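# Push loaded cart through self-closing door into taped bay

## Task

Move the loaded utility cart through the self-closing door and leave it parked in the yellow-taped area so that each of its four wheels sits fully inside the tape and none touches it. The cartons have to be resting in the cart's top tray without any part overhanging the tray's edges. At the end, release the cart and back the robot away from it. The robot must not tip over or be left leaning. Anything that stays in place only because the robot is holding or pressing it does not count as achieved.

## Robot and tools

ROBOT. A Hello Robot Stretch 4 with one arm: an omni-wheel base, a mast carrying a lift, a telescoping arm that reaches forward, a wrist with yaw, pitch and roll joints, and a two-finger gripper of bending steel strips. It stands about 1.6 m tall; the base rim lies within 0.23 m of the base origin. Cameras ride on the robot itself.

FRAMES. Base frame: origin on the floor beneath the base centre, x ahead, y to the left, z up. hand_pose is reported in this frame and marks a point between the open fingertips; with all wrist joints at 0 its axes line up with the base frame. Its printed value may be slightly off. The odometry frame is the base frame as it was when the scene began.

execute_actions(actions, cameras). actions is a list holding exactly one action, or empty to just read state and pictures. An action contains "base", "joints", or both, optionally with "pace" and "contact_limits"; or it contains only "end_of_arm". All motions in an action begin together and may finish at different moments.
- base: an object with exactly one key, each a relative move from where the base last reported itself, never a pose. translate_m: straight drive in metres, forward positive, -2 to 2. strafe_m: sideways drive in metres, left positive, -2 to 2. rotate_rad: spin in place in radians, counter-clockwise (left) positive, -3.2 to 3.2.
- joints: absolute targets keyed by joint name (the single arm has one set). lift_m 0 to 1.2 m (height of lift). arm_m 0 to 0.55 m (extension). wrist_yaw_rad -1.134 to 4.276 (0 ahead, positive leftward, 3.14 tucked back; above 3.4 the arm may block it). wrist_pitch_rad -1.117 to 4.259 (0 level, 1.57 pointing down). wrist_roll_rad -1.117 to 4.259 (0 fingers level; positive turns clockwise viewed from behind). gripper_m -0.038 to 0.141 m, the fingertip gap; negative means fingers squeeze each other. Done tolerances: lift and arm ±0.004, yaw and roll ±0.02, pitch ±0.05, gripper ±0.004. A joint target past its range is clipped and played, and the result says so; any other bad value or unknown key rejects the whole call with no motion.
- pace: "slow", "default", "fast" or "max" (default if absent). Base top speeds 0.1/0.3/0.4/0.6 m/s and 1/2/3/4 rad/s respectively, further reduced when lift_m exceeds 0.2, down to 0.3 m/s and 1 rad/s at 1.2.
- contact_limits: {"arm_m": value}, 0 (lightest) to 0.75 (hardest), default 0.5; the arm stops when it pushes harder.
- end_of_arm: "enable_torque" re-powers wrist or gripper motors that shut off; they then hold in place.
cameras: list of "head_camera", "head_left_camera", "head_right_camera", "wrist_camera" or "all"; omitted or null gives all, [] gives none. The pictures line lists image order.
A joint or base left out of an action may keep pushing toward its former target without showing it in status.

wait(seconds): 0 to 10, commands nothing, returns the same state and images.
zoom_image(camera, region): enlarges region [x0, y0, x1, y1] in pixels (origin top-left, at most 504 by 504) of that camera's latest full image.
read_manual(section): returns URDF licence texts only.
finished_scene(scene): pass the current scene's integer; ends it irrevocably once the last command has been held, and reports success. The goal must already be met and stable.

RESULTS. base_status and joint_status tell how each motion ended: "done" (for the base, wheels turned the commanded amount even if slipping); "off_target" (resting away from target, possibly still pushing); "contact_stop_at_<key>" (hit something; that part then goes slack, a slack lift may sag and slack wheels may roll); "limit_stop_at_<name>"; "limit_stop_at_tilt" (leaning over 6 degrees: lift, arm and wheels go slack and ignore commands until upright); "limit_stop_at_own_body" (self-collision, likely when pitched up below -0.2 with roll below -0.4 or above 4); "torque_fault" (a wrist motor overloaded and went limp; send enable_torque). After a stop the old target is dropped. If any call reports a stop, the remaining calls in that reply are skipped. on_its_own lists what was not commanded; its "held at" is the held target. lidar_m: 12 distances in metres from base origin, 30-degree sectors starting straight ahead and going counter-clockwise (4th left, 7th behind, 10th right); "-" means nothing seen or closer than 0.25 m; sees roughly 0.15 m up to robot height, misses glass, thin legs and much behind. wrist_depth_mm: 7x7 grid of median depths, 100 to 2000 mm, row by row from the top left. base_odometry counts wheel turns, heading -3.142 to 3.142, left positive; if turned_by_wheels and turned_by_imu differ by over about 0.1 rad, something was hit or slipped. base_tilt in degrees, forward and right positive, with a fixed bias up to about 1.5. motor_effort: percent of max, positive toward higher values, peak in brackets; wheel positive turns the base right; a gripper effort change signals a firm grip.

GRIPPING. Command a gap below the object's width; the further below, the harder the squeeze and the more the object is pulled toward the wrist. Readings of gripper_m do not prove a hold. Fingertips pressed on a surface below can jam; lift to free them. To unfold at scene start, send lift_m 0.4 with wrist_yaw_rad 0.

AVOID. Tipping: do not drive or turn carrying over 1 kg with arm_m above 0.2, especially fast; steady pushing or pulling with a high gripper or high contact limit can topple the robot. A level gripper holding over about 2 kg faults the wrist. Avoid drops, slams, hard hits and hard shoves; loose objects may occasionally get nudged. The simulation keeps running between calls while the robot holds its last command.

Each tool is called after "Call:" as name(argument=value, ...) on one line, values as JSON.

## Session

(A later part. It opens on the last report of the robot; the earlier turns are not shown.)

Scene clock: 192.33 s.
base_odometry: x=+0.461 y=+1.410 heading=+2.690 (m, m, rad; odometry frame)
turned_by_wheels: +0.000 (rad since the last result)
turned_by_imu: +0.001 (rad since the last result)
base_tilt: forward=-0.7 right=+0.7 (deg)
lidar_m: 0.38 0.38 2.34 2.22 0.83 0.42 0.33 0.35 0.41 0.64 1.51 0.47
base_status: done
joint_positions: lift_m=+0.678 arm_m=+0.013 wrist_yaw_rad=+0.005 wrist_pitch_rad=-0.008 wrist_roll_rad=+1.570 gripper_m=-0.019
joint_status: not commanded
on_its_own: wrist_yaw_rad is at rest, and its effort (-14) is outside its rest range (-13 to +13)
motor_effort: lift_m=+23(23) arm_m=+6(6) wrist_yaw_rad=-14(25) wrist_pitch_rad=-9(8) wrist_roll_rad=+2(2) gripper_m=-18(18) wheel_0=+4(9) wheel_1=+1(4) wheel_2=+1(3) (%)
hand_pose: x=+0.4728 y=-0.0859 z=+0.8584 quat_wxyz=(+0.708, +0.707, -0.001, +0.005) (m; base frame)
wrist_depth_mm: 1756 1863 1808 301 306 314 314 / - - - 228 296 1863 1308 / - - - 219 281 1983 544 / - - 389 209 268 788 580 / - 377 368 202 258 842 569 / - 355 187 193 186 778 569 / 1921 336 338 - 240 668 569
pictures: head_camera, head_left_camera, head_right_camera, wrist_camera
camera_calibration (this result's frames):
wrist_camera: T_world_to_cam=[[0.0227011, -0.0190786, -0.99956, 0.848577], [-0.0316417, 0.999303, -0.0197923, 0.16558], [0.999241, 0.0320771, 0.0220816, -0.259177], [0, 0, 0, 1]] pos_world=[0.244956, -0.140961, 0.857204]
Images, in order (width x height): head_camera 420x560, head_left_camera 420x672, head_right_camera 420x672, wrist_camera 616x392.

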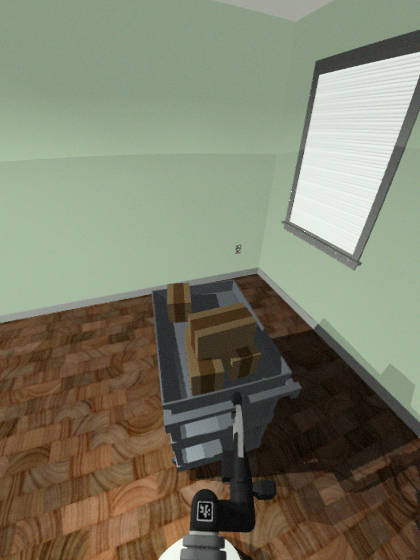

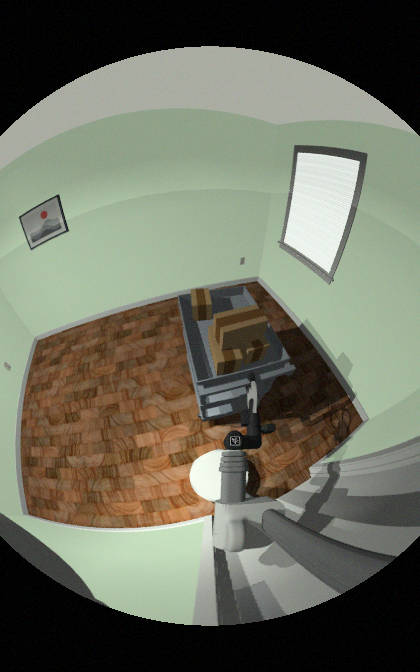

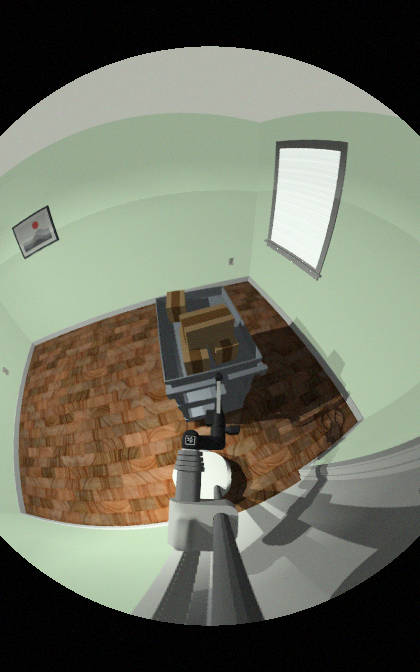

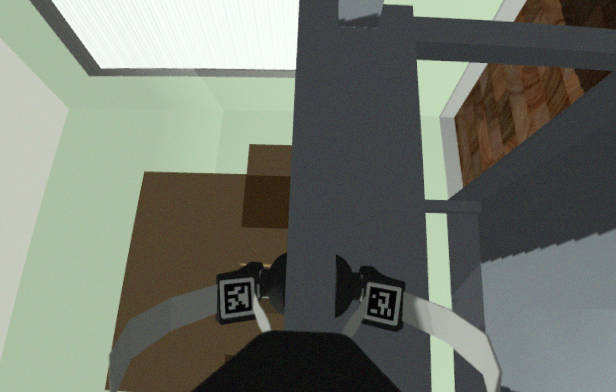

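Call:
execute_actions(actions=[{"base": {"rotate_rad": 0.19}, "pace": "slow"}], cameras=["head_camera"])

Call:
execute_actions(actions=[{"base": {"strafe_m": -0.2}, "pace": "slow"}], cameras=["head_camera"])

Call:
execute_actions(actions=[{"base": {"rotate_rad": 0.19}, "pace": "slow"}])

Scene clock: 203.60 s.
base_odometry: x=+0.461 y=+1.410 heading=+2.880 (m, m, rad; odometry frame)
turned_by_wheels: +0.189 (rad since the last result)
turned_by_imu: +0.187 (rad since the last result)
base_tilt: forward=-0.7 right=+0.7 (deg)
lidar_m: 0.40 0.42 2.50 2.18 0.58 0.34 0.36 0.37 0.45 0.75 1.53 0.43
base_status: done
joint_positions: lift_m=+0.678 arm_m=+0.013 wrist_yaw_rad=-0.005 wrist_pitch_rad=-0.008 wrist_roll_rad=+1.570 gripper_m=-0.020
joint_status: not commanded
on_its_own: wrist_yaw_rad is at rest, and its effort (+15) is outside its rest range (-13 to +13)
motor_effort: lift_m=+23(23) arm_m=+6(6) wrist_yaw_rad=+15(43) wrist_pitch_rad=-9(9) wrist_roll_rad=+1(1) gripper_m=-15(18) wheel_0=-4(10) wheel_1=-1(5) wheel_2=-2(10) (%)
hand_pose: x=+0.4719 y=-0.0888 z=+0.8584 quat_wxyz=(+0.708, +0.707, -0.005, +0.001) (m; base frame)
wrist_depth_mm: - - - 186 245 1921 1308 / - - - 187 247 1983 559 / - 368 366 188 247 820 580 / - 368 362 189 248 854 580 / - 364 359 189 249 854 574 / - 357 187 190 186 768 569 / 1983 1983 1863 - 251 591 564
pictures: head_camera
Images, in order (width x height): head_camera 420x560.

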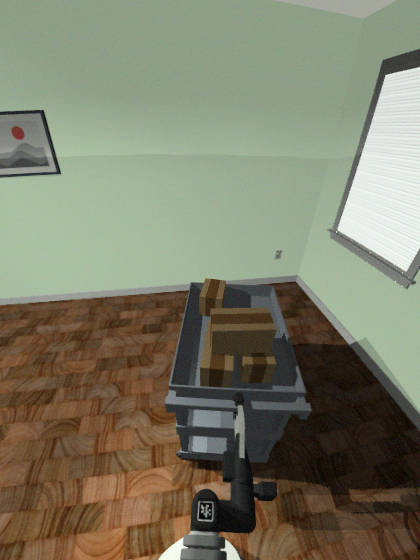

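Scene clock: 206.73 s.
base_odometry: x=+0.512 y=+1.603 heading=+2.880 (m, m, rad; odometry frame)
turned_by_wheels: +0.001 (rad since the last result)
turned_by_imu: +0.001 (rad since the last result)
base_tilt: forward=-0.6 right=+0.8 (deg)
lidar_m: 0.36 0.35 2.64 2.39 0.49 0.39 0.34 0.34 0.41 0.59 1.31 0.47
base_status: done
joint_positions: lift_m=+0.678 arm_m=+0.013 wrist_yaw_rad=+0.005 wrist_pitch_rad=-0.008 wrist_roll_rad=+1.570 gripper_m=-0.019
joint_status: not commanded
on_its_own: wrist_yaw_rad is at rest, and its effort (-15) is outside its rest range (-13 to +13)
motor_effort: lift_m=+23(23) arm_m=+5(6) wrist_yaw_rad=-15(17) wrist_pitch_rad=-8(8) wrist_roll_rad=+1(2) gripper_m=-19(17) wheel_0=+3(7) wheel_1=+2(4) wheel_2=+3(4) (%)
hand_pose: x=+0.4728 y=-0.0860 z=+0.8584 quat_wxyz=(+0.708, +0.707, -0.001, +0.005) (m; base frame)
wrist_depth_mm: - - - 294 298 304 306 / - - - 221 287 1983 1366 / - - - 212 273 1983 549 / - - 382 204 264 788 580 / - 375 364 198 254 854 574 / 1983 353 187 189 185 768 564 / - 334 334 - 238 668 585
pictures: head_camera
Images, in order (width x height): head_camera 420x560.

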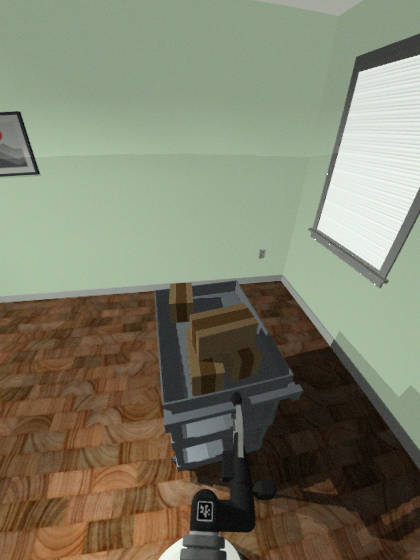

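Scene clock: 207.90 s.
base_odometry: x=+0.512 y=+1.603 heading=+3.070 (m, m, rad; odometry frame)
turned_by_wheels: +0.189 (rad since the last result)
turned_by_imu: +0.188 (rad since the last result)
base_tilt: forward=-0.7 right=+0.8 (deg)
lidar_m: 0.40 0.42 2.51 1.16 0.43 0.33 0.33 0.35 0.48 1.01 1.37 0.44
base_status: done
joint_positions: lift_m=+0.678 arm_m=+0.013 wrist_yaw_rad=-0.005 wrist_pitch_rad=-0.008 wrist_roll_rad=+1.570 gripper_m=-0.020
joint_status: not commanded
on_its_own: wrist_yaw_rad is at rest, and its effort (+15) is outside its rest range (-13 to +13)
motor_effort: lift_m=+23(23) arm_m=+6(6) wrist_yaw_rad=+15(43) wrist_pitch_rad=-9(9) wrist_roll_rad=+2(1) gripper_m=-15(18) wheel_0=-4(9) wheel_1=-2(3) wheel_2=-4(13) (%)
hand_pose: x=+0.4719 y=-0.0889 z=+0.8584 quat_wxyz=(+0.708, +0.707, -0.005, +0.001) (m; base frame)
wrist_depth_mm: - - - 181 239 1983 1308 / - - - 182 239 1808 549 / - 366 362 183 241 831 580 / - 359 359 184 243 854 580 / - 359 357 185 245 854 574 / - 353 186 186 186 741 569 / - - - - 248 597 559
pictures: head_camera, head_left_camera, head_right_camera, wrist_camera
camera_calibration (this result's frames):
wrist_camera: T_world_to_cam=[[0.0225063, -0.0193076, -0.99956, 0.848613], [-0.021493, 0.999573, -0.0197918, 0.163714], [0.999516, 0.021929, 0.0220817, -0.259235], [0, 0, 0, 1]] pos_world=[0.243529, -0.141574, 0.857204]
Images, in order (width x height): head_camera 420x560, head_left_camera 420x672, head_right_camera 420x672, wrist_camera 616x392.

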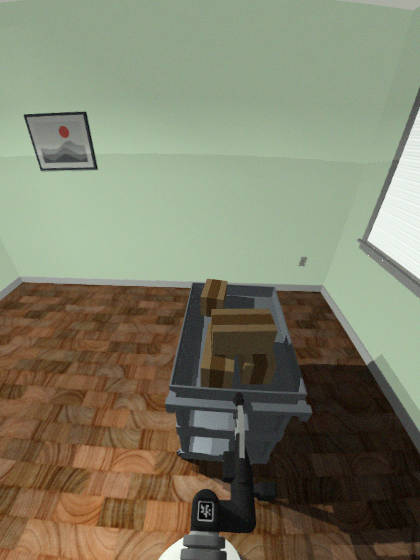

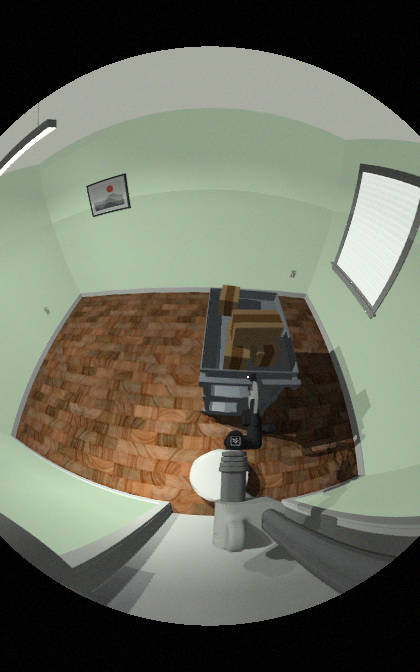

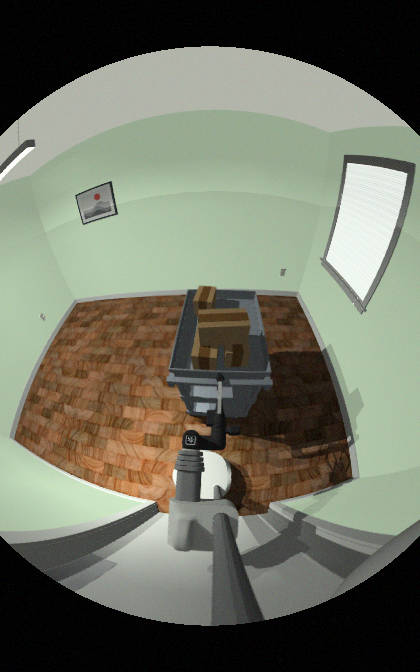

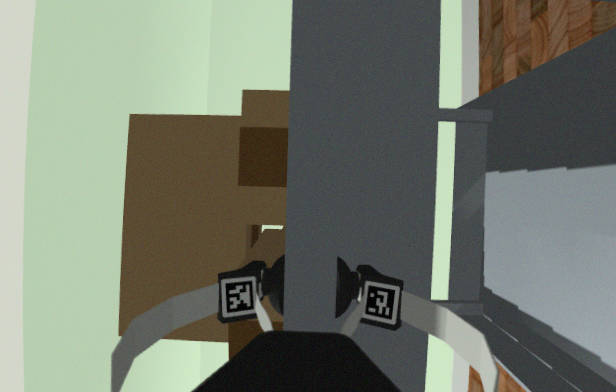

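Call:
zoom_image(camera="head_left_camera", region=[110, 430, 330, 580])

Call:
zoom_image(camera="head_right_camera", region=[110, 430, 330, 580])

Region (110, 430, 330, 580) of head_left_camera's 420x672 image, scaled by 2.291, with more detail than that image has; it fills the top 344 rows of this view, and the rest is white.

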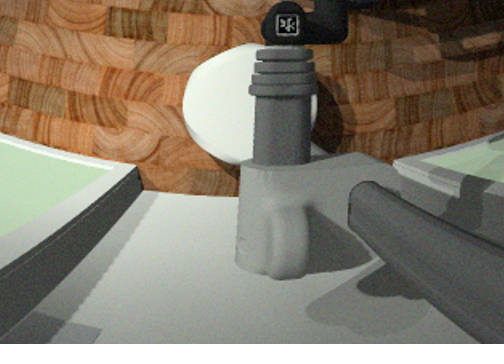

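Region (110, 430, 330, 580) of head_right_camera's 420x672 image, scaled by 2.291, with more detail than that image has; it fills the top 344 rows of this view, and the rest is white.

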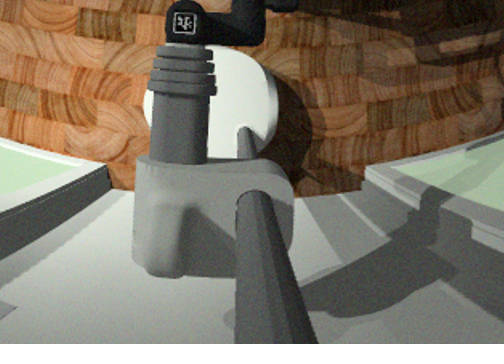

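Call:
execute_actions(actions=[{"base": {"translate_m": -0.3}, "pace": "slow"}])

Scene clock: 231.47 s.
base_odometry: x=+0.811 y=+1.581 heading=+3.069 (m, m, rad; odometry frame)
turned_by_wheels: -0.001 (rad since the last result)
turned_by_imu: -0.002 (rad since the last result)
base_tilt: forward=-0.6 right=+0.8 (deg)
lidar_m: 0.39 0.43 2.50 0.30 0.34 0.25 - - 0.25 0.36 1.39 0.43
base_status: done
joint_positions: lift_m=+0.678 arm_m=+0.013 wrist_yaw_rad=-0.005 wrist_pitch_rad=-0.008 wrist_roll_rad=+1.570 gripper_m=-0.019
joint_status: not commanded
on_its_own: wrist_yaw_rad is at rest, and its effort (+15) is outside its rest range (-13 to +13)
motor_effort: lift_m=+21(23) arm_m=+5(6) wrist_yaw_rad=+15(16) wrist_pitch_rad=-11(11) wrist_roll_rad=+2(2) gripper_m=-15(21) wheel_0=-5(10) wheel_1=-1(11) wheel_2=+0(10) (%)
hand_pose: x=+0.4721 y=-0.0887 z=+0.8584 quat_wxyz=(+0.708, +0.707, -0.004, +0.001) (m; base frame)
wrist_depth_mm: - - - 183 242 - 1308 / - - - 184 243 1983 549 / - 366 364 185 244 820 580 / - 366 362 186 246 854 580 / - 362 359 186 246 842 574 / - 355 187 187 186 759 569 / - - - - 247 591 569
pictures: head_camera, head_left_camera, head_right_camera, wrist_camera
camera_calibration (this result's frames):
wrist_camera: T_world_to_cam=[[0.0219042, -0.0192949, -0.999574, 0.848843], [-0.0219565, 0.999563, -0.0197758, 0.163792], [0.999519, 0.0223804, 0.021471, -0.258906], [0, 0, 0, 1]] pos_world=[0.243785, -0.141548, 0.85728]
Images, in order (width x height): head_camera 420x560, head_left_camera 420x672, head_right_camera 420x672, wrist_camera 616x392.

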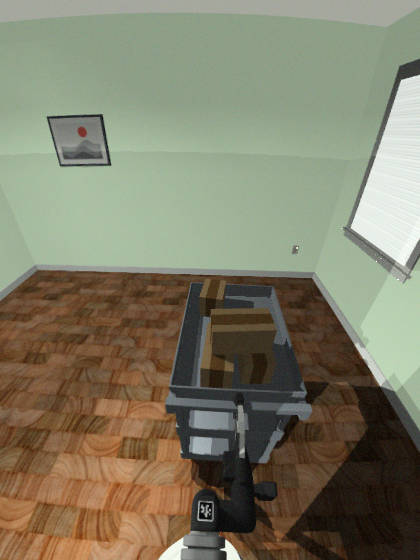

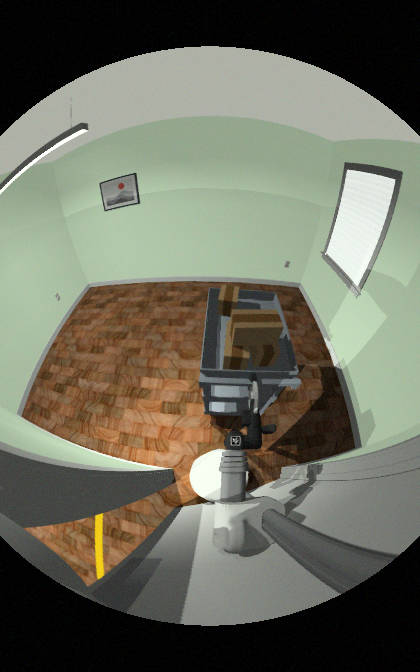

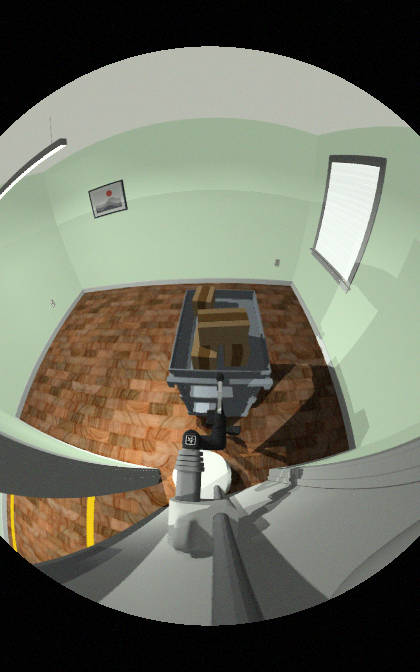

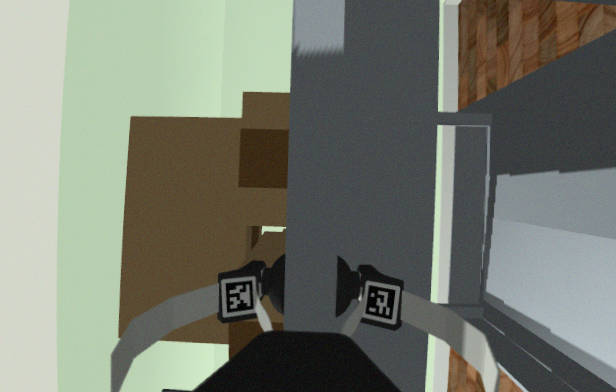

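Call:
execute_actions(actions=[{"base": {"translate_m": -0.4}, "pace": "slow"}])

Scene clock: 239.17 s.
base_odometry: x=+1.210 y=+1.552 heading=+3.069 (m, m, rad; odometry frame)
turned_by_wheels: -0.001 (rad since the last result)
turned_by_imu: -0.001 (rad since the last result)
base_tilt: forward=-0.5 right=+1.0 (deg)
lidar_m: 0.40 0.43 0.41 1.06 2.48 1.91 0.28 0.25 - 0.25 0.30 0.44
base_status: done
joint_positions: lift_m=+0.678 arm_m=+0.013 wrist_yaw_rad=-0.005 wrist_pitch_rad=-0.008 wrist_roll_rad=+1.570 gripper_m=-0.019
joint_status: not commanded
on_its_own: wrist_yaw_rad is at rest, and its effort (+14) is outside its rest range (-13 to +13)
motor_effort: lift_m=+21(21) arm_m=+5(5) wrist_yaw_rad=+14(16) wrist_pitch_rad=-10(10) wrist_roll_rad=+2(2) gripper_m=-16(20) wheel_0=-5(9) wheel_1=-4(6) wheel_2=+2(9) (%)
hand_pose: x=+0.4721 y=-0.0887 z=+0.8584 quat_wxyz=(+0.708, +0.707, -0.004, +0.001) (m; base frame)
wrist_depth_mm: - - - 180 238 - 1308 / - - - 182 240 1808 549 / - 364 362 183 241 809 580 / - 362 359 185 244 842 574 / - 359 357 186 245 842 574 / - 357 187 187 185 723 569 / - - - - 248 591 559
pictures: head_camera, head_left_camera, head_right_camera, wrist_camera
camera_calibration (this result's frames):
wrist_camera: T_world_to_cam=[[0.0219052, -0.0192939, -0.999574, 0.848843], [-0.0220011, 0.999562, -0.0197759, 0.1638], [0.999518, 0.0224249, 0.0214711, -0.258906], [0, 0, 0, 1]] pos_world=[0.243791, -0.141545, 0.85728]
Images, in order (width x height): head_camera 420x560, head_left_camera 420x672, head_right_camera 420x672, wrist_camera 616x392.

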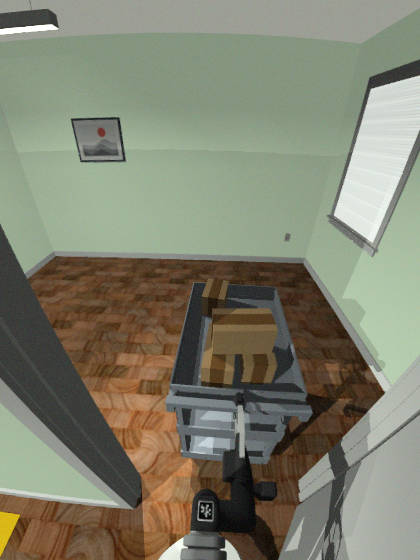

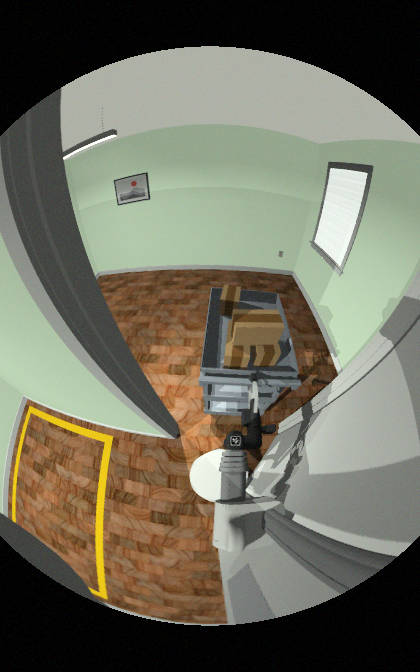

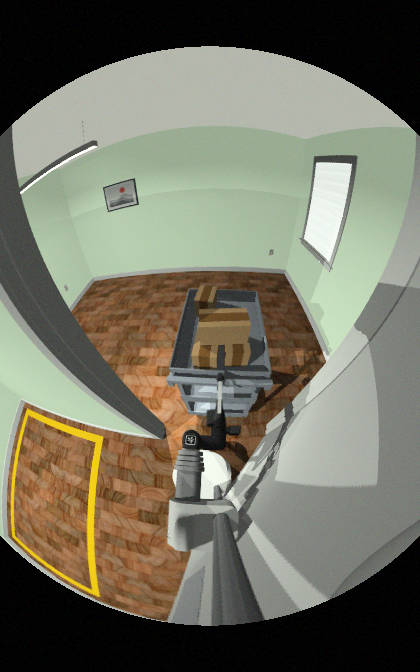

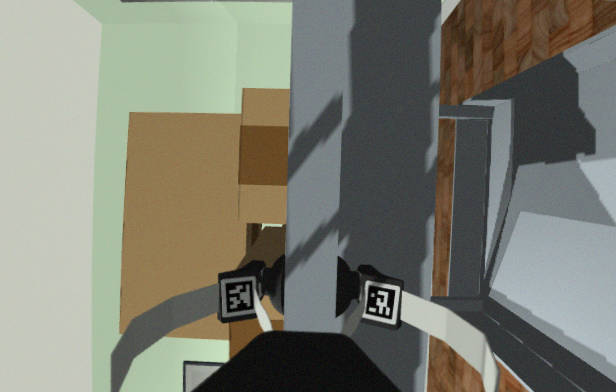

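Call:
execute_actions(actions=[{"base": {"translate_m": -0.42}, "pace": "slow"}])

Scene clock: 258.73 s.
base_odometry: x=+1.629 y=+1.522 heading=+3.068 (m, m, rad; odometry frame)
turned_by_wheels: -0.001 (rad since the last result)
turned_by_imu: -0.002 (rad since the last result)
base_tilt: forward=-0.5 right=+0.7 (deg)
lidar_m: 0.37 0.46 0.96 2.37 2.03 1.46 1.38 1.43 - 0.26 0.25 0.43
base_status: done
joint_positions: lift_m=+0.678 arm_m=+0.013 wrist_yaw_rad=-0.004 wrist_pitch_rad=-0.008 wrist_roll_rad=+1.570 gripper_m=-0.019
joint_status: not commanded
on_its_own: wrist_yaw_rad is at rest, and its effort (+14) is outside its rest range (-13 to +13)
motor_effort: lift_m=+21(22) arm_m=+5(5) wrist_yaw_rad=+14(15) wrist_pitch_rad=-11(10) wrist_roll_rad=+2(3) gripper_m=-20(18) wheel_0=-4(9) wheel_1=-4(6) wheel_2=+1(9) (%)
hand_pose: x=+0.4721 y=-0.0887 z=+0.8584 quat_wxyz=(+0.708, +0.707, -0.004, +0.001) (m; base frame)
wrist_depth_mm: - - - 179 237 1983 1308 / - - - 180 238 1661 554 / - 362 362 182 240 831 585 / - 359 359 185 244 854 580 / - 357 359 186 245 842 574 / - 357 187 187 185 723 564 / - - - - 250 574 559
pictures: head_camera, head_left_camera, head_right_camera, wrist_camera
camera_calibration (this result's frames):
wrist_camera: T_world_to_cam=[[0.0219077, -0.0192907, -0.999574, 0.848843], [-0.0221419, 0.999559, -0.0197757, 0.163826], [0.999515, 0.0225657, 0.0214709, -0.258905], [0, 0, 0, 1]] pos_world=[0.243811, -0.141536, 0.85728]
Images, in order (width x height): head_camera 420x560, head_left_camera 420x672, head_right_camera 420x672, wrist_camera 616x392.

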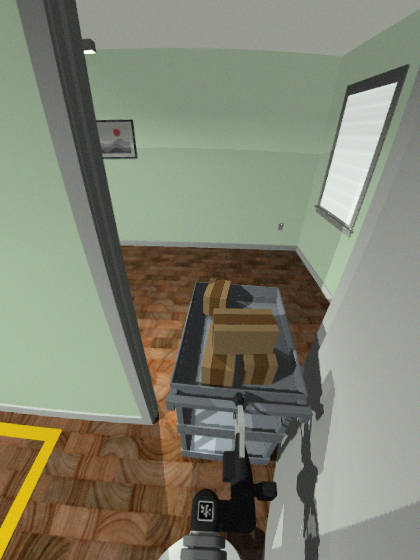

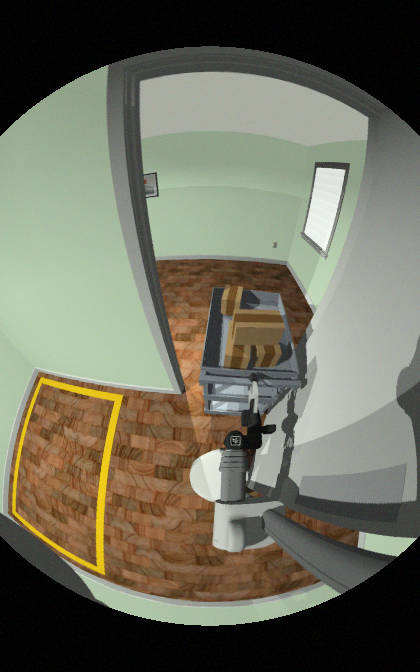

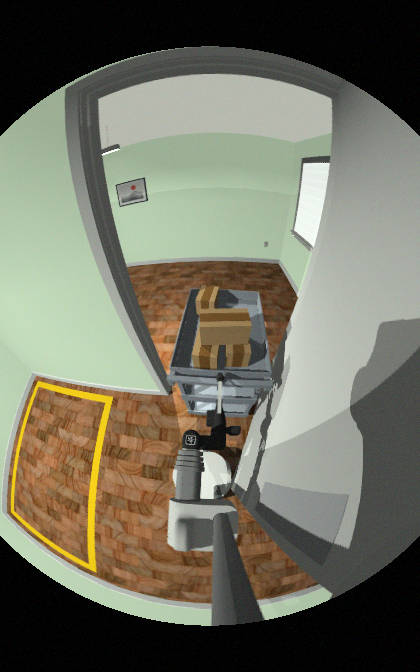

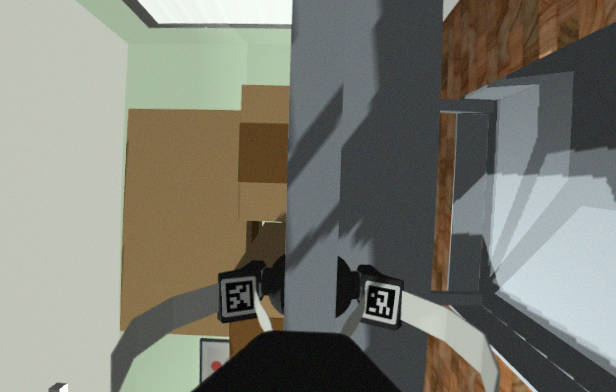

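Call:
execute_actions(actions=[{"base": {"translate_m": -0.4}, "pace": "slow"}])

Scene clock: 270.00 s.
base_odometry: x=+2.028 y=+1.492 heading=+3.069 (m, m, rad; odometry frame)
turned_by_wheels: +0.001 (rad since the last result)
turned_by_imu: +0.003 (rad since the last result)
base_tilt: forward=-0.5 right=+0.5 (deg)
lidar_m: 0.39 0.45 1.55 2.37 1.43 1.03 0.99 1.01 1.39 1.34 0.37 0.37
base_status: done
joint_positions: lift_m=+0.678 arm_m=+0.013 wrist_yaw_rad=+0.011 wrist_pitch_rad=-0.008 wrist_roll_rad=+1.570 gripper_m=-0.019
joint_status: not commanded
on_its_own: wrist_yaw_rad is at rest, and its effort (-32) is outside its rest range (-13 to +13)
motor_effort: lift_m=+22(21) arm_m=+5(5) wrist_yaw_rad=-32(43) wrist_pitch_rad=-10(10) wrist_roll_rad=+2(2) gripper_m=-20(23) wheel_0=+5(5) wheel_1=+0(6) wheel_2=+7(7) (%)
hand_pose: x=+0.4735 y=-0.0841 z=+0.8584 quat_wxyz=(+0.708, +0.707, +0.001, +0.007) (m; base frame)
wrist_depth_mm: - - 866 173 230 866 591 / - - - 177 233 809 574 / - 357 355 180 237 831 585 / - 359 357 183 241 854 585 / - 362 359 186 245 854 564 / - 362 186 189 184 723 569 / 976 960 1008 - 254 580 539
pictures: head_camera, head_left_camera, head_right_camera, wrist_camera
camera_calibration (this result's frames):
wrist_camera: T_world_to_cam=[[0.0222107, -0.0189413, -0.999574, 0.848787], [-0.0379723, 0.999083, -0.0197757, 0.166739], [0.999032, 0.0383954, 0.0214711, -0.258817], [0, 0, 0, 1]] pos_world=[0.246046, -0.140572, 0.85728]
Images, in order (width x height): head_camera 420x560, head_left_camera 420x672, head_right_camera 420x672, wrist_camera 616x392.

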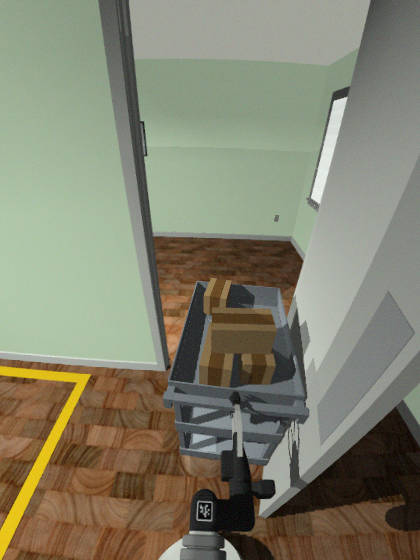

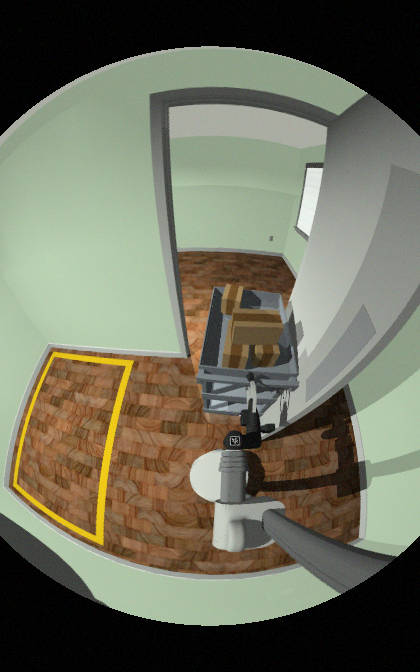

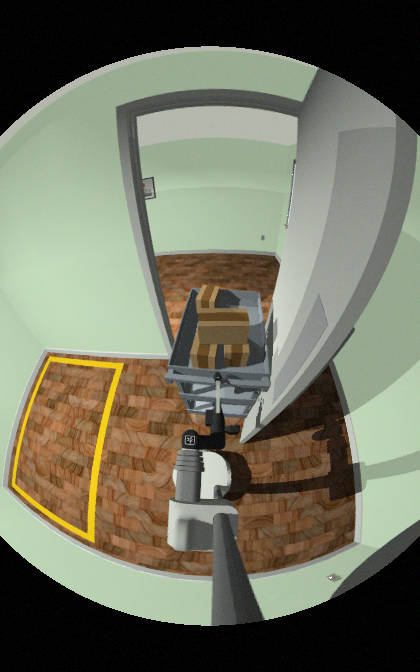

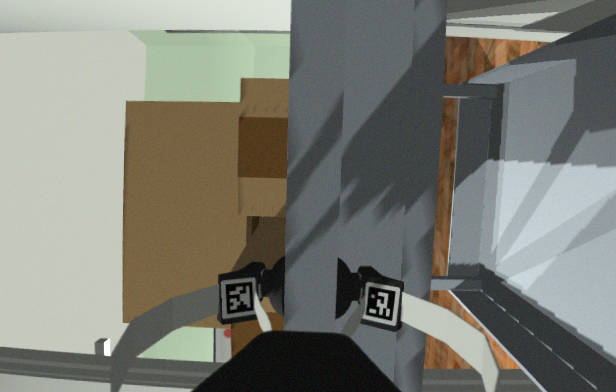

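Call:
execute_actions(actions=[{"base": {"translate_m": -0.2}, "pace": "slow"}], cameras=["head_camera"])

Call:
execute_actions(actions=[{"base": {"strafe_m": 0.3}, "pace": "slow"}])

Scene clock: 363.03 s.
base_odometry: x=+2.227 y=+1.478 heading=+3.070 (m, m, rad; odometry frame)
turned_by_wheels: +0.001 (rad since the last result)
turned_by_imu: +0.002 (rad since the last result)
base_tilt: forward=-0.5 right=+0.8 (deg)
lidar_m: 0.40 0.46 1.85 2.36 1.15 0.83 0.77 0.82 1.14 1.34 1.40 0.44
base_status: done
joint_positions: lift_m=+0.678 arm_m=+0.013 wrist_yaw_rad=+0.011 wrist_pitch_rad=-0.008 wrist_roll_rad=+1.570 gripper_m=-0.019
joint_status: not commanded
on_its_own: wrist_yaw_rad is at rest, and its effort (-31) is outside its rest range (-13 to +13)
motor_effort: lift_m=+21(21) arm_m=+5(5) wrist_yaw_rad=-31(33) wrist_pitch_rad=-11(11) wrist_roll_rad=+3(2) gripper_m=-19(22) wheel_0=+5(3) wheel_1=-1(2) wheel_2=+5(11) (%)
hand_pose: x=+0.4734 y=-0.0843 z=+0.8584 quat_wxyz=(+0.708, +0.707, +0.001, +0.007) (m; base frame)
wrist_depth_mm: 723 732 668 174 229 647 530 / - - - 177 233 809 569 / - 359 357 179 237 831 580 / - 359 357 182 242 854 580 / - 359 359 186 245 842 580 / - 362 187 189 185 723 564 / 1098 1118 1098 - 253 580 544
pictures: head_camera
Images, in order (width x height): head_camera 420x560.

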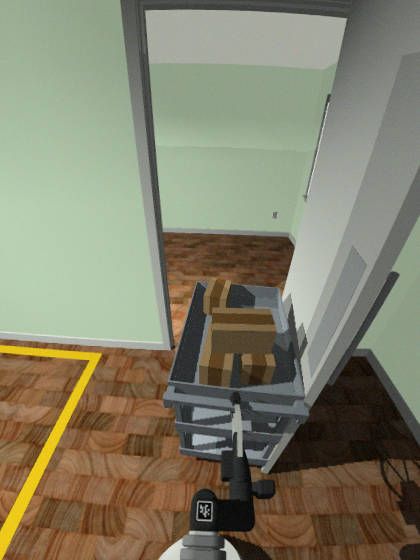

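Scene clock: 367.20 s.
base_odometry: x=+2.205 y=+1.179 heading=+3.069 (m, m, rad; odometry frame)
turned_by_wheels: +0.000 (rad since the last result)
turned_by_imu: -0.004 (rad since the last result)
base_tilt: forward=-0.6 right=+0.6 (deg)
lidar_m: 0.42 1.32 1.80 2.06 1.17 0.83 0.79 0.82 1.13 1.65 1.70 0.39
base_status: done
joint_positions: lift_m=+0.678 arm_m=+0.013 wrist_yaw_rad=-0.001 wrist_pitch_rad=-0.008 wrist_roll_rad=+1.570 gripper_m=-0.020
joint_status: not commanded
motor_effort: lift_m=+22(22) arm_m=+4(5) wrist_yaw_rad=+5(46) wrist_pitch_rad=-10(10) wrist_roll_rad=+1(2) gripper_m=-17(19) wheel_0=-3(12) wheel_1=-2(5) wheel_2=+0(6) (%)
hand_pose: x=+0.4724 y=-0.0878 z=+0.8584 quat_wxyz=(+0.708, +0.707, -0.003, +0.002) (m; base frame)
wrist_depth_mm: - 296 293 122 176 436 580 / - 307 300 130 187 699 585 / - 324 317 139 201 750 585 / - 347 343 150 216 759 580 / 1078 1098 355 165 233 1060 569 / 1118 1118 189 177 186 1098 521 / 1098 1118 1098 - 281 1078 1078
pictures: head_camera, head_left_camera, head_right_camera, wrist_camera
camera_calibration (this result's frames):
wrist_camera: T_world_to_cam=[[0.0221679, -0.0192248, -0.999569, 0.848791], [-0.0251538, 0.999488, -0.0197811, 0.164385], [0.999438, 0.0255814, 0.021673, -0.259064], [0, 0, 0, 1]] pos_world=[0.244238, -0.141355, 0.857292]
Images, in order (width x height): head_camera 420x560, head_left_camera 420x672, head_right_camera 420x672, wrist_camera 616x392.

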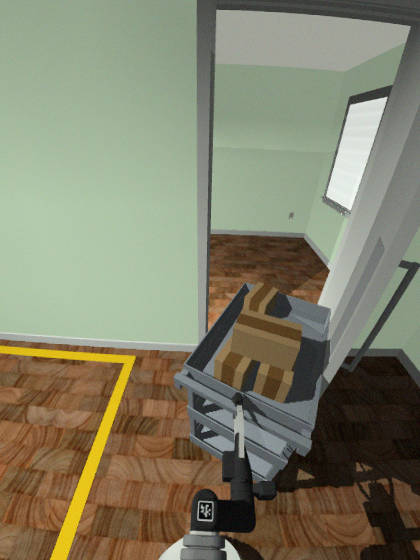

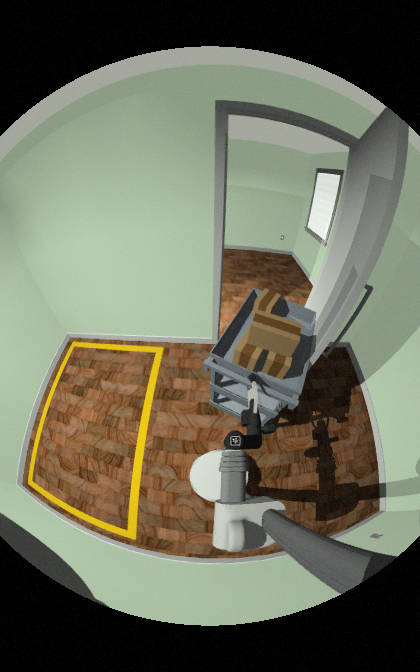

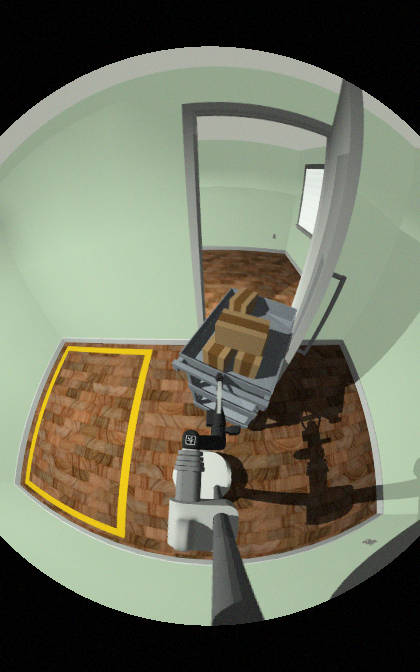

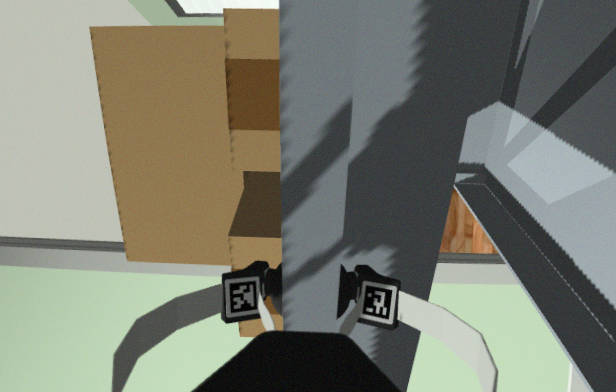

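Call:
execute_actions(actions=[{"base": {"strafe_m": 0.25}, "joints": {"wrist_yaw_rad": -0.2}}])

Scene clock: 378.57 s.
base_odometry: x=+2.187 y=+0.929 heading=+3.069 (m, m, rad; odometry frame)
turned_by_wheels: +0.000 (rad since the last result)
turned_by_imu: -0.004 (rad since the last result)
base_tilt: forward=-0.7 right=+0.7 (deg)
lidar_m: 0.45 1.32 1.81 1.80 1.17 0.82 0.79 0.82 1.12 1.89 0.39 0.35
base_status: done
joint_positions: lift_m=+0.678 arm_m=+0.013 wrist_yaw_rad=-0.202 wrist_pitch_rad=-0.008 wrist_roll_rad=+1.570 gripper_m=-0.020
joint_status: all done
motor_effort: lift_m=+21(22) arm_m=+5(4) wrist_yaw_rad=+6(67) wrist_pitch_rad=-10(10) wrist_roll_rad=+3(2) gripper_m=-13(19) wheel_0=-2(18) wheel_1=+0(8) wheel_2=-2(9) (%)
hand_pose: x=+0.4491 y=-0.1436 z=+0.8584 quat_wxyz=(+0.704, +0.703, -0.074, -0.069) (m; base frame)
wrist_depth_mm: - - 1397 122 177 436 585 / - 307 298 130 187 699 580 / - 322 312 138 200 750 585 / - 340 330 147 213 788 580 / 1098 359 345 160 226 741 574 / 1078 1060 187 169 186 1060 530 / 1025 1025 1060 - 263 1042 1042
pictures: head_camera, head_left_camera, head_right_camera, wrist_camera
camera_calibration (this result's frames):
wrist_camera: T_world_to_cam=[[0.0178216, -0.0232111, -0.999572, 0.849595], [0.17479, 0.984408, -0.0197426, 0.12755], [0.984444, -0.174363, 0.0216008, -0.256275], [0, 0, 0, 1]] pos_world=[0.214853, -0.150526, 0.857285]
Images, in order (width x height): head_camera 420x560, head_left_camera 420x672, head_right_camera 420x672, wrist_camera 616x392.

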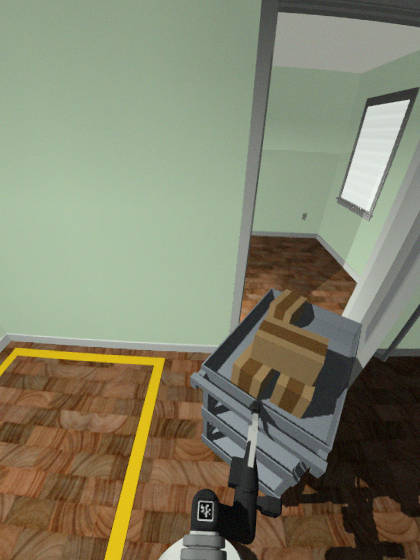

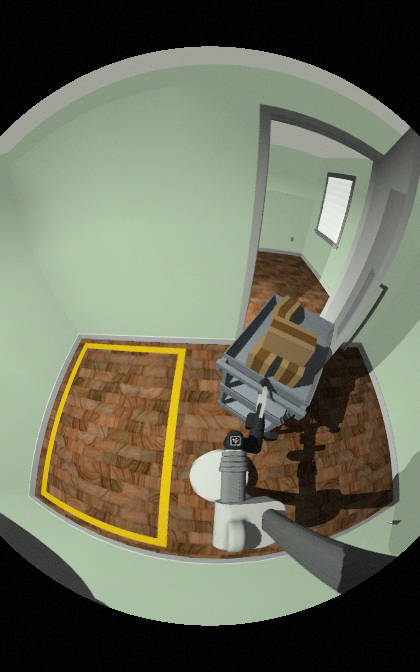

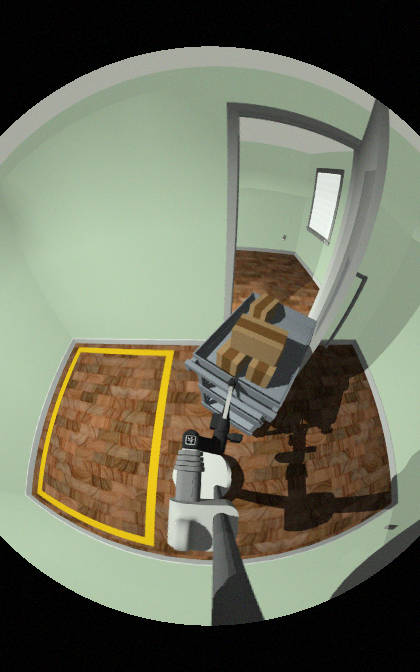

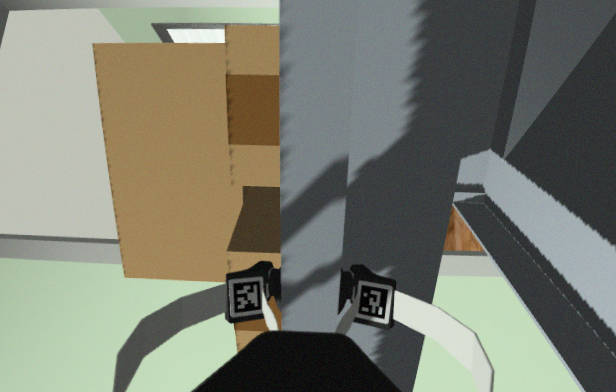

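Call:
execute_actions(actions=[{"base": {"strafe_m": 0.2}, "joints": {"wrist_yaw_rad": -0.36}, "pace": "slow"}])

Scene clock: 389.33 s.
base_odometry: x=+2.173 y=+0.730 heading=+3.068 (m, m, rad; odometry frame)
turned_by_wheels: -0.001 (rad since the last result)
turned_by_imu: -0.004 (rad since the last result)
base_tilt: forward=-0.5 right=+0.9 (deg)
lidar_m: 0.42 1.30 1.67 1.60 1.15 0.82 0.78 0.84 1.13 2.09 0.37 0.35
base_status: done
joint_positions: lift_m=+0.678 arm_m=+0.013 wrist_yaw_rad=-0.367 wrist_pitch_rad=-0.003 wrist_roll_rad=+1.570 gripper_m=-0.020
joint_status: all done
on_its_own: wrist_yaw_rad is at rest, and its effort (+20) is outside its rest range (-13 to +13)
motor_effort: lift_m=+21(21) arm_m=+5(5) wrist_yaw_rad=+20(44) wrist_pitch_rad=-22(24) wrist_roll_rad=+2(2) gripper_m=-13(13) wheel_0=-5(13) wheel_1=-2(4) wheel_2=-5(6) (%)
hand_pose: x=+0.4219 y=-0.1852 z=+0.8571 quat_wxyz=(+0.696, +0.695, -0.130, -0.128) (m; base frame)
wrist_depth_mm: 1464 1430 1308 133 188 707 591 / - 315 312 141 196 732 574 / - 327 320 148 206 778 580 / - 340 338 156 217 842 574 / 1138 353 343 164 229 768 569 / 1078 1098 186 172 187 1078 530 / 1042 1042 1042 - 255 1042 496
pictures: head_camera, head_left_camera, head_right_camera, wrist_camera
camera_calibration (this result's frames):
wrist_camera: T_world_to_cam=[[0.00965029, -0.0242055, -0.99966, 0.851181], [0.333946, 0.942389, -0.019595, 0.0981288], [0.942543, -0.333643, 0.0171777, -0.244776], [0, 0, 0, 1]] pos_world=[0.189728, -0.15354, 0.85702]
Images, in order (width x height): head_camera 420x560, head_left_camera 420x672, head_right_camera 420x672, wrist_camera 616x392.

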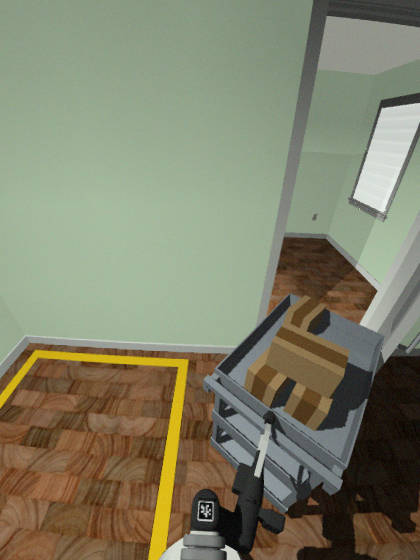

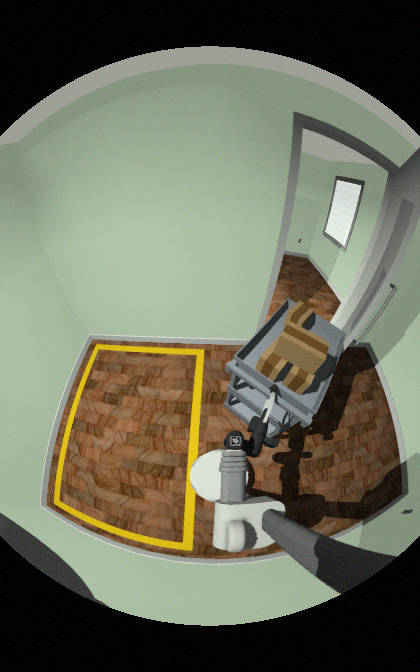

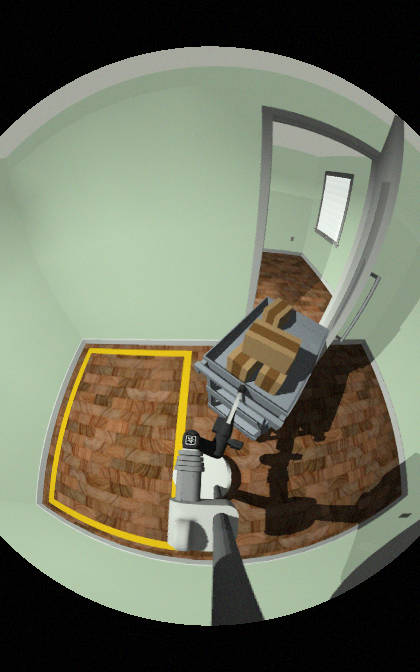

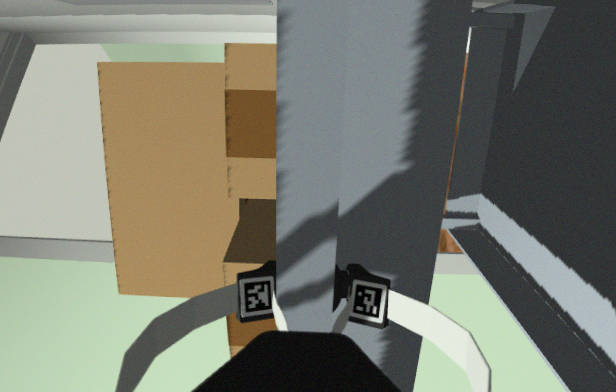

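Call:
execute_actions(actions=[{"base": {"strafe_m": 0.4}, "pace": "slow"}])

Scene clock: 400.50 s.
base_odometry: x=+2.143 y=+0.331 heading=+3.068 (m, m, rad; odometry frame)
turned_by_wheels: +0.000 (rad since the last result)
turned_by_imu: -0.006 (rad since the last result)
base_tilt: forward=-0.5 right=+0.7 (deg)
lidar_m: 0.42 1.32 1.26 1.20 1.16 0.84 0.78 0.83 1.14 2.48 0.30 0.32
base_status: done
joint_positions: lift_m=+0.678 arm_m=+0.013 wrist_yaw_rad=-0.364 wrist_pitch_rad=-0.004 wrist_roll_rad=+1.570 gripper_m=-0.020
joint_status: not commanded
motor_effort: lift_m=+21(21) arm_m=+4(4) wrist_yaw_rad=+13(25) wrist_pitch_rad=-20(23) wrist_roll_rad=+2(2) gripper_m=-12(13) wheel_0=-4(10) wheel_1=+0(3) wheel_2=-2(5) (%)
hand_pose: x=+0.4226 y=-0.1843 z=+0.8574 quat_wxyz=(+0.696, +0.695, -0.129, -0.126) (m; base frame)
wrist_depth_mm: 1430 263 220 - 146 146 574 / 1366 282 244 - 160 162 574 / 1281 310 304 109 177 683 574 / 1205 347 327 121 198 661 580 / 1138 1138 359 142 225 1160 525 / 1098 1098 185 164 187 1078 496 / 1042 1025 1042 - 317 375 1025
pictures: head_camera, head_left_camera, head_right_camera, wrist_camera
camera_calibration (this result's frames):
wrist_camera: T_world_to_cam=[[0.0105903, -0.0244888, -0.999644, 0.850995], [0.330591, 0.94357, -0.0196128, 0.0987616], [0.943715, -0.330266, 0.0180885, -0.245771], [0, 0, 0, 1]] pos_world=[0.190276, -0.153518, 0.857075]
Images, in order (width x height): head_camera 420x560, head_left_camera 420x672, head_right_camera 420x672, wrist_camera 616x392.

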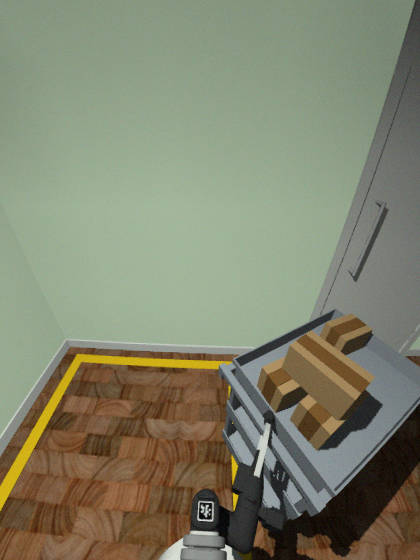

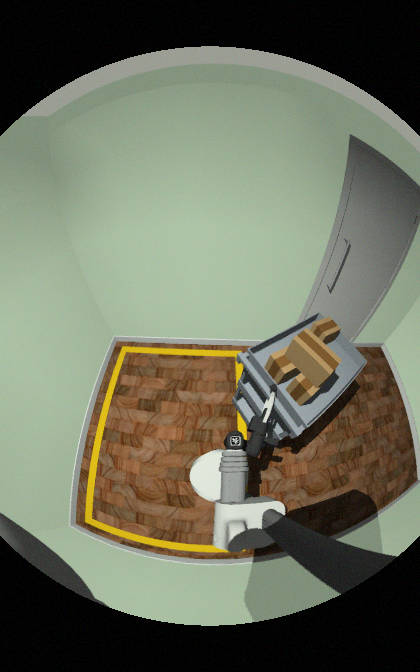

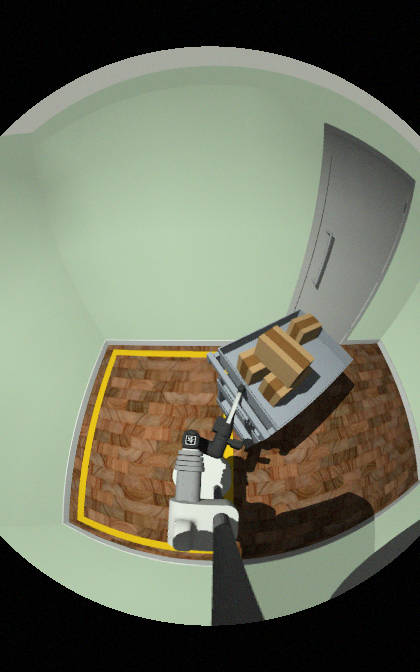

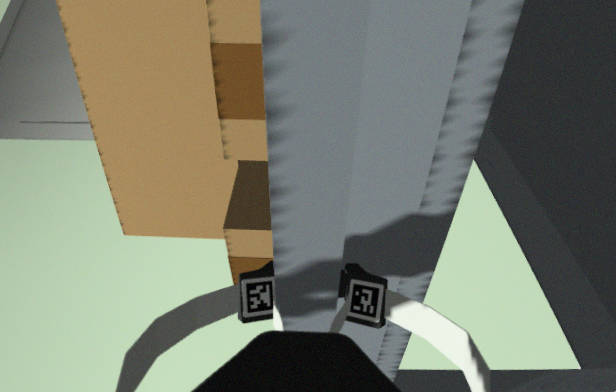

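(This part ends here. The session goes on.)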